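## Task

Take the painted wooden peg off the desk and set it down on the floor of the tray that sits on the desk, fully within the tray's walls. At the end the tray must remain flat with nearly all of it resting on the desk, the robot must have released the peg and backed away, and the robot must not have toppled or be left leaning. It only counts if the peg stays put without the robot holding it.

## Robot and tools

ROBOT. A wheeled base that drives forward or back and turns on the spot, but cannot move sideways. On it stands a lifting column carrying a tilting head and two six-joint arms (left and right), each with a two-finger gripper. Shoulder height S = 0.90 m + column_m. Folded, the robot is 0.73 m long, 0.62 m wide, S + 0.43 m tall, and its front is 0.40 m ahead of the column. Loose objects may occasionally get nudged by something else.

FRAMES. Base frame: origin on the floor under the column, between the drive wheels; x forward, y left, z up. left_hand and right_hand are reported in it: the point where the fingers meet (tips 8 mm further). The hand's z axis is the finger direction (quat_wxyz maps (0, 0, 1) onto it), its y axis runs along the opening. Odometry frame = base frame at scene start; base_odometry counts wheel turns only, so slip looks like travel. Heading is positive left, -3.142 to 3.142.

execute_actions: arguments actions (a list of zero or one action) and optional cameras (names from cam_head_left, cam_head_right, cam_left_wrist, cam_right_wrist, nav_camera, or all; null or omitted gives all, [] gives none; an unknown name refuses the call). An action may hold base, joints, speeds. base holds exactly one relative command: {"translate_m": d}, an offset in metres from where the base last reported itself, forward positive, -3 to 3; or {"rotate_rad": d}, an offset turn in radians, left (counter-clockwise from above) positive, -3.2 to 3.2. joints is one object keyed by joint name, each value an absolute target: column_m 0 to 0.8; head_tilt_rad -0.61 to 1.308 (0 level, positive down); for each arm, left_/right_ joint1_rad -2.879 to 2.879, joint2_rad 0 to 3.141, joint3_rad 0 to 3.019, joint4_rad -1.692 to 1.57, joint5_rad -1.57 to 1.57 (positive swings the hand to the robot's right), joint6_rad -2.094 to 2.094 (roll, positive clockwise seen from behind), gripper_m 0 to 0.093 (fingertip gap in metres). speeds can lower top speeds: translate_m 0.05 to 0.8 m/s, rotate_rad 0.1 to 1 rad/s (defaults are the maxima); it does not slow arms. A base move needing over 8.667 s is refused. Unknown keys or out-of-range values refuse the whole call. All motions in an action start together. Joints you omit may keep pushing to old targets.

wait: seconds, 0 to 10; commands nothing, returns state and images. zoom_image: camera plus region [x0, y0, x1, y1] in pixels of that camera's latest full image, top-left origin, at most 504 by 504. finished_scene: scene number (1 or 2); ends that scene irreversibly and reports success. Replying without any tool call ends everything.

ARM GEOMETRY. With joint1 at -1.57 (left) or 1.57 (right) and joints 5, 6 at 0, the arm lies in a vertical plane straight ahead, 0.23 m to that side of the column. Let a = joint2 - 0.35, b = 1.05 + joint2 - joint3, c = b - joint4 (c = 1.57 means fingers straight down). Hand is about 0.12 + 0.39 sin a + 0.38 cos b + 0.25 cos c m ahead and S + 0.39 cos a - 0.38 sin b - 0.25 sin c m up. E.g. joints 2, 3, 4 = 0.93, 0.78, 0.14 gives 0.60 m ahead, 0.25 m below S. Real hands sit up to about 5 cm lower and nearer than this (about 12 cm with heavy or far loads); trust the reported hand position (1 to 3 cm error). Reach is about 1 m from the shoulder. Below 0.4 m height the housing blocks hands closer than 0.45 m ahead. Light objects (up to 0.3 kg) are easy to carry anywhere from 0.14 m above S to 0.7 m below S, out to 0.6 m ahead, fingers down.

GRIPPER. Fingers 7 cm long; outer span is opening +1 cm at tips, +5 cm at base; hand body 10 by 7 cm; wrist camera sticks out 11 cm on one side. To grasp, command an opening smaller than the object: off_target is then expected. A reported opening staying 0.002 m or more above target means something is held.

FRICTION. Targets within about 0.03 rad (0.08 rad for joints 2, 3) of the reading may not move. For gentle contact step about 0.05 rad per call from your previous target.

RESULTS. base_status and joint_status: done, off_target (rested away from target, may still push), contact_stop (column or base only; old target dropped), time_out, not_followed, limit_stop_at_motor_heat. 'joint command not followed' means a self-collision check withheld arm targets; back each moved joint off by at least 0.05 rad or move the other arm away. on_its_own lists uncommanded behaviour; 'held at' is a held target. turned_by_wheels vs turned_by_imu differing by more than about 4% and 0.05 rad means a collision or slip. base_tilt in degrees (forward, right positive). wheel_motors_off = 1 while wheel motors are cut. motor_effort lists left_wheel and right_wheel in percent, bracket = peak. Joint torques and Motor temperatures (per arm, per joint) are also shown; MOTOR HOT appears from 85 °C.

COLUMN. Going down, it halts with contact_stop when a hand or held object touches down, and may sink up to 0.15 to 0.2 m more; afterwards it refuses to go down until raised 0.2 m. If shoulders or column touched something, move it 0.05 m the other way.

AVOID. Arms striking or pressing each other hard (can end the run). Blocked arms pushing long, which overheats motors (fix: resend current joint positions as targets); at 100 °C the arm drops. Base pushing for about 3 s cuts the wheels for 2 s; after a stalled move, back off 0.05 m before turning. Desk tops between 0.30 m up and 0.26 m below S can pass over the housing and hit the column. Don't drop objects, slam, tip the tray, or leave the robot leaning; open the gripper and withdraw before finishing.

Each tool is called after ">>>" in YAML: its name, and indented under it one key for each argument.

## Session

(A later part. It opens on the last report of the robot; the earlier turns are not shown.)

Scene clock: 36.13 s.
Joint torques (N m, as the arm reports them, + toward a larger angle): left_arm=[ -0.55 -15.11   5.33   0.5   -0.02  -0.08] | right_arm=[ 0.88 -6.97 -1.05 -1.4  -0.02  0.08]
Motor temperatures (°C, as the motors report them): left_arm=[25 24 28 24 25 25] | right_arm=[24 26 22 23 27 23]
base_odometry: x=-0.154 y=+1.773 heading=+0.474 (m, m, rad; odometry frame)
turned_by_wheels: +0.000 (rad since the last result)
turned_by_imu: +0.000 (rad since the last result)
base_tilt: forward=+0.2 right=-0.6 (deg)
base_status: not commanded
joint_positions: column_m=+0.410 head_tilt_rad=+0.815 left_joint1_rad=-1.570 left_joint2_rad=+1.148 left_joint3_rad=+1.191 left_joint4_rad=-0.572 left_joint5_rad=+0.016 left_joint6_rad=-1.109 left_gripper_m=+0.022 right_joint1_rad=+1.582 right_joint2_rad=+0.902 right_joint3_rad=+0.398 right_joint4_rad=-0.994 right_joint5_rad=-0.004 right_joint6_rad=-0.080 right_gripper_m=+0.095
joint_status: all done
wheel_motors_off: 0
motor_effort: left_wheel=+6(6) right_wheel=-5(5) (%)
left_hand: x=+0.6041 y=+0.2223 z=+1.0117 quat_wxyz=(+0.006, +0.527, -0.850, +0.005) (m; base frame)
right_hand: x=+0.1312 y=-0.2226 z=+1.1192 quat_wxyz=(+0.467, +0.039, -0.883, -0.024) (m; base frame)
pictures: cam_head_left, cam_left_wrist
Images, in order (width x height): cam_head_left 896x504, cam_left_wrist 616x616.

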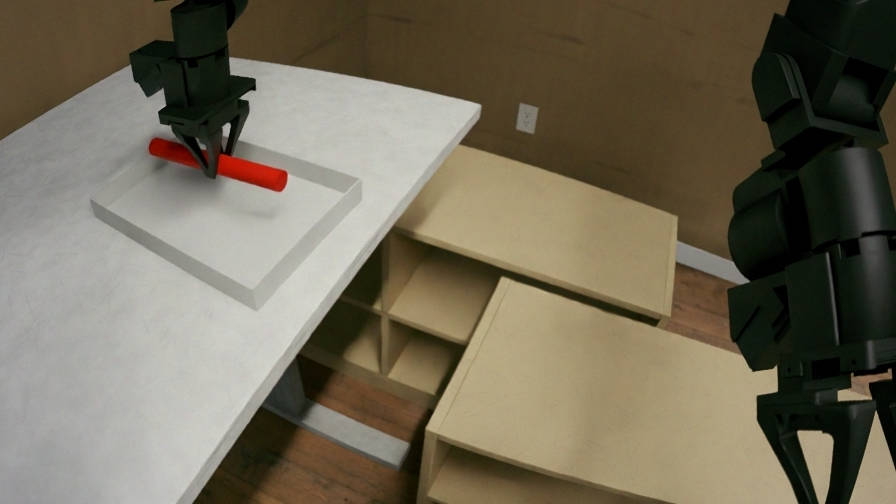

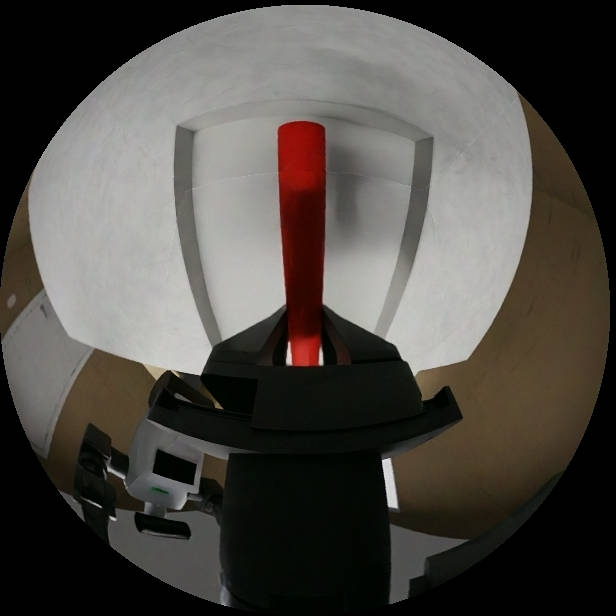

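>>> execute_actions:
  actions:
    - {"joints":{"column_m":0.372}}
  cameras: []

>>> execute_actions:
  actions:
    - {"joints":{"left_gripper_m":0.06}}
  cameras: []

>>> execute_actions:
  actions:
    - {"joints":{"column_m":0.55}}
  cameras: ["cam_head_left","cam_left_wrist"]

Scene clock: 38.20 s.
Joint torques (N m, as the arm reports them, + toward a larger angle): left_arm=[ -0.38 -15.1    5.38   0.36   0.01  -0.1 ] | right_arm=[ 0.35 -7.41 -0.92 -1.39  0.    0.03]
Motor temperatures (°C, as the motors report them): left_arm=[25 24 28 24 25 25] | right_arm=[24 26 22 23 27 23]
base_odometry: x=-0.154 y=+1.773 heading=+0.474 (m, m, rad; odometry frame)
turned_by_wheels: +0.000 (rad since the last result)
turned_by_imu: +0.000 (rad since the last result)
base_tilt: forward=+0.3 right=-0.6 (deg)
base_status: not commanded
joint_positions: column_m=+0.372 head_tilt_rad=+0.815 left_joint1_rad=-1.570 left_joint2_rad=+1.148 left_joint3_rad=+1.191 left_joint4_rad=-0.572 left_joint5_rad=+0.016 left_joint6_rad=-1.109 left_gripper_m=+0.022 right_joint1_rad=+1.582 right_joint2_rad=+0.902 right_joint3_rad=+0.398 right_joint4_rad=-0.994 right_joint5_rad=-0.004 right_joint6_rad=-0.080 right_gripper_m=+0.095
joint_status: all done
wheel_motors_off: 0
motor_effort: left_wheel=+7(7) right_wheel=-6(6) (%)
left_hand: x=+0.6041 y=+0.2223 z=+0.9737 quat_wxyz=(+0.006, +0.527, -0.850, +0.005) (m; base frame)
right_hand: x=+0.1312 y=-0.2226 z=+1.0812 quat_wxyz=(+0.467, +0.039, -0.883, -0.024) (m; base frame)
pictures: none
No camera images: the call's "cameras" was empty. Leave "cameras" out to get every camera's image.

Scene clock: 38.83 s.
Joint torques (N m, as the arm reports them, + toward a larger angle): left_arm=[ -0.46 -15.21   5.35   0.46   0.    -0.08] | right_arm=[ 0.42 -8.37 -1.08 -1.44 -0.03  0.07]
Motor temperatures (°C, as the motors report them): left_arm=[25 24 28 24 25 25] | right_arm=[24 26 22 23 27 23]
base_odometry: x=-0.154 y=+1.773 heading=+0.474 (m, m, rad; odometry frame)
turned_by_wheels: +0.000 (rad since the last result)
turned_by_imu: +0.000 (rad since the last result)
base_tilt: forward=+0.3 right=-0.5 (deg)
base_status: not commanded
joint_positions: column_m=+0.372 head_tilt_rad=+0.815 left_joint1_rad=-1.570 left_joint2_rad=+1.148 left_joint3_rad=+1.191 left_joint4_rad=-0.572 left_joint5_rad=+0.016 left_joint6_rad=-1.109 left_gripper_m=+0.060 right_joint1_rad=+1.582 right_joint2_rad=+0.902 right_joint3_rad=+0.398 right_joint4_rad=-0.994 right_joint5_rad=-0.004 right_joint6_rad=-0.080 right_gripper_m=+0.095
joint_status: all done
wheel_motors_off: 0
motor_effort: left_wheel=+7(7) right_wheel=-6(6) (%)
left_hand: x=+0.6041 y=+0.2223 z=+0.9737 quat_wxyz=(+0.006, +0.527, -0.850, +0.005) (m; base frame)
right_hand: x=+0.1312 y=-0.2226 z=+1.0812 quat_wxyz=(+0.467, +0.039, -0.883, -0.024) (m; base frame)
pictures: none
No camera images: the call's "cameras" was empty. Leave "cameras" out to get every camera's image.

Scene clock: 41.73 s.
Joint torques (N m, as the arm reports them, + toward a larger angle): left_arm=[ -0.87 -15.29   5.34   0.54   0.02  -0.07] | right_arm=[ 0.45 -7.55 -1.1  -1.47 -0.03  0.  ]
Motor temperatures (°C, as the motors report them): left_arm=[25 24 28 24 25 25] | right_arm=[24 26 22 23 27 23]
base_odometry: x=-0.154 y=+1.773 heading=+0.474 (m, m, rad; odometry frame)
turned_by_wheels: +0.000 (rad since the last result)
turned_by_imu: +0.000 (rad since the last result)
base_tilt: forward=+0.3 right=-0.6 (deg)
base_status: not commanded
joint_positions: column_m=+0.550 head_tilt_rad=+0.815 left_joint1_rad=-1.570 left_joint2_rad=+1.148 left_joint3_rad=+1.191 left_joint4_rad=-0.572 left_joint5_rad=+0.016 left_joint6_rad=-1.109 left_gripper_m=+0.060 right_joint1_rad=+1.582 right_joint2_rad=+0.902 right_joint3_rad=+0.398 right_joint4_rad=-0.994 right_joint5_rad=-0.004 right_joint6_rad=-0.080 right_gripper_m=+0.095
joint_status: all done
wheel_motors_off: 0
motor_effort: left_wheel=+7(7) right_wheel=-7(7) (%)
left_hand: x=+0.6041 y=+0.2223 z=+1.1516 quat_wxyz=(+0.006, +0.527, -0.850, +0.005) (m; base frame)
right_hand: x=+0.1312 y=-0.2226 z=+1.2591 quat_wxyz=(+0.467, +0.039, -0.883, -0.024) (m; base frame)
pictures: cam_head_left, cam_left_wrist
Images, in order (width x height): cam_head_left 896x504, cam_left_wrist 616x616.

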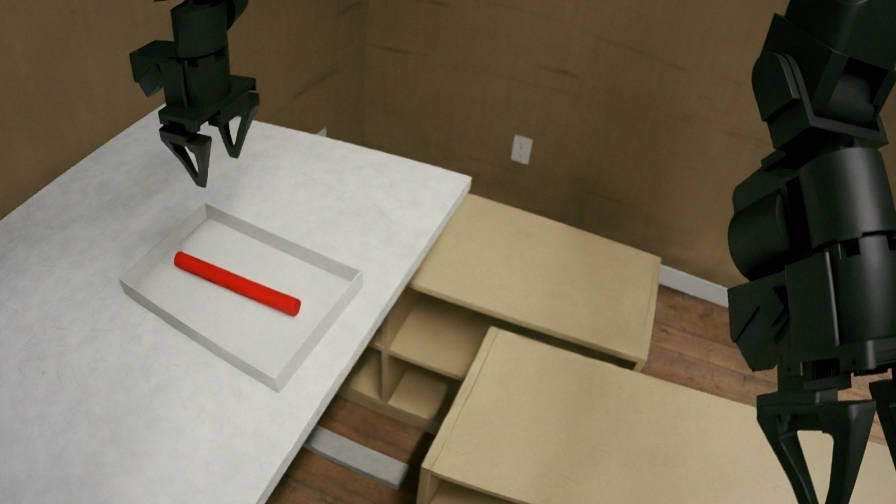

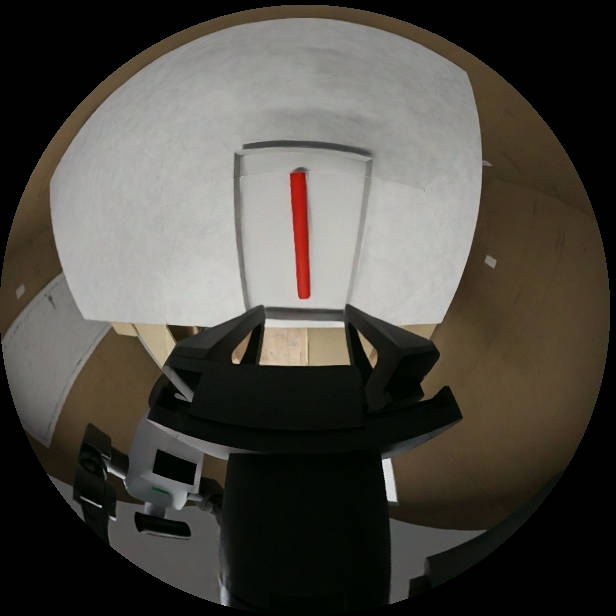

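>>> finished_scene:
  scene: 1

The scene is finished: the task was done.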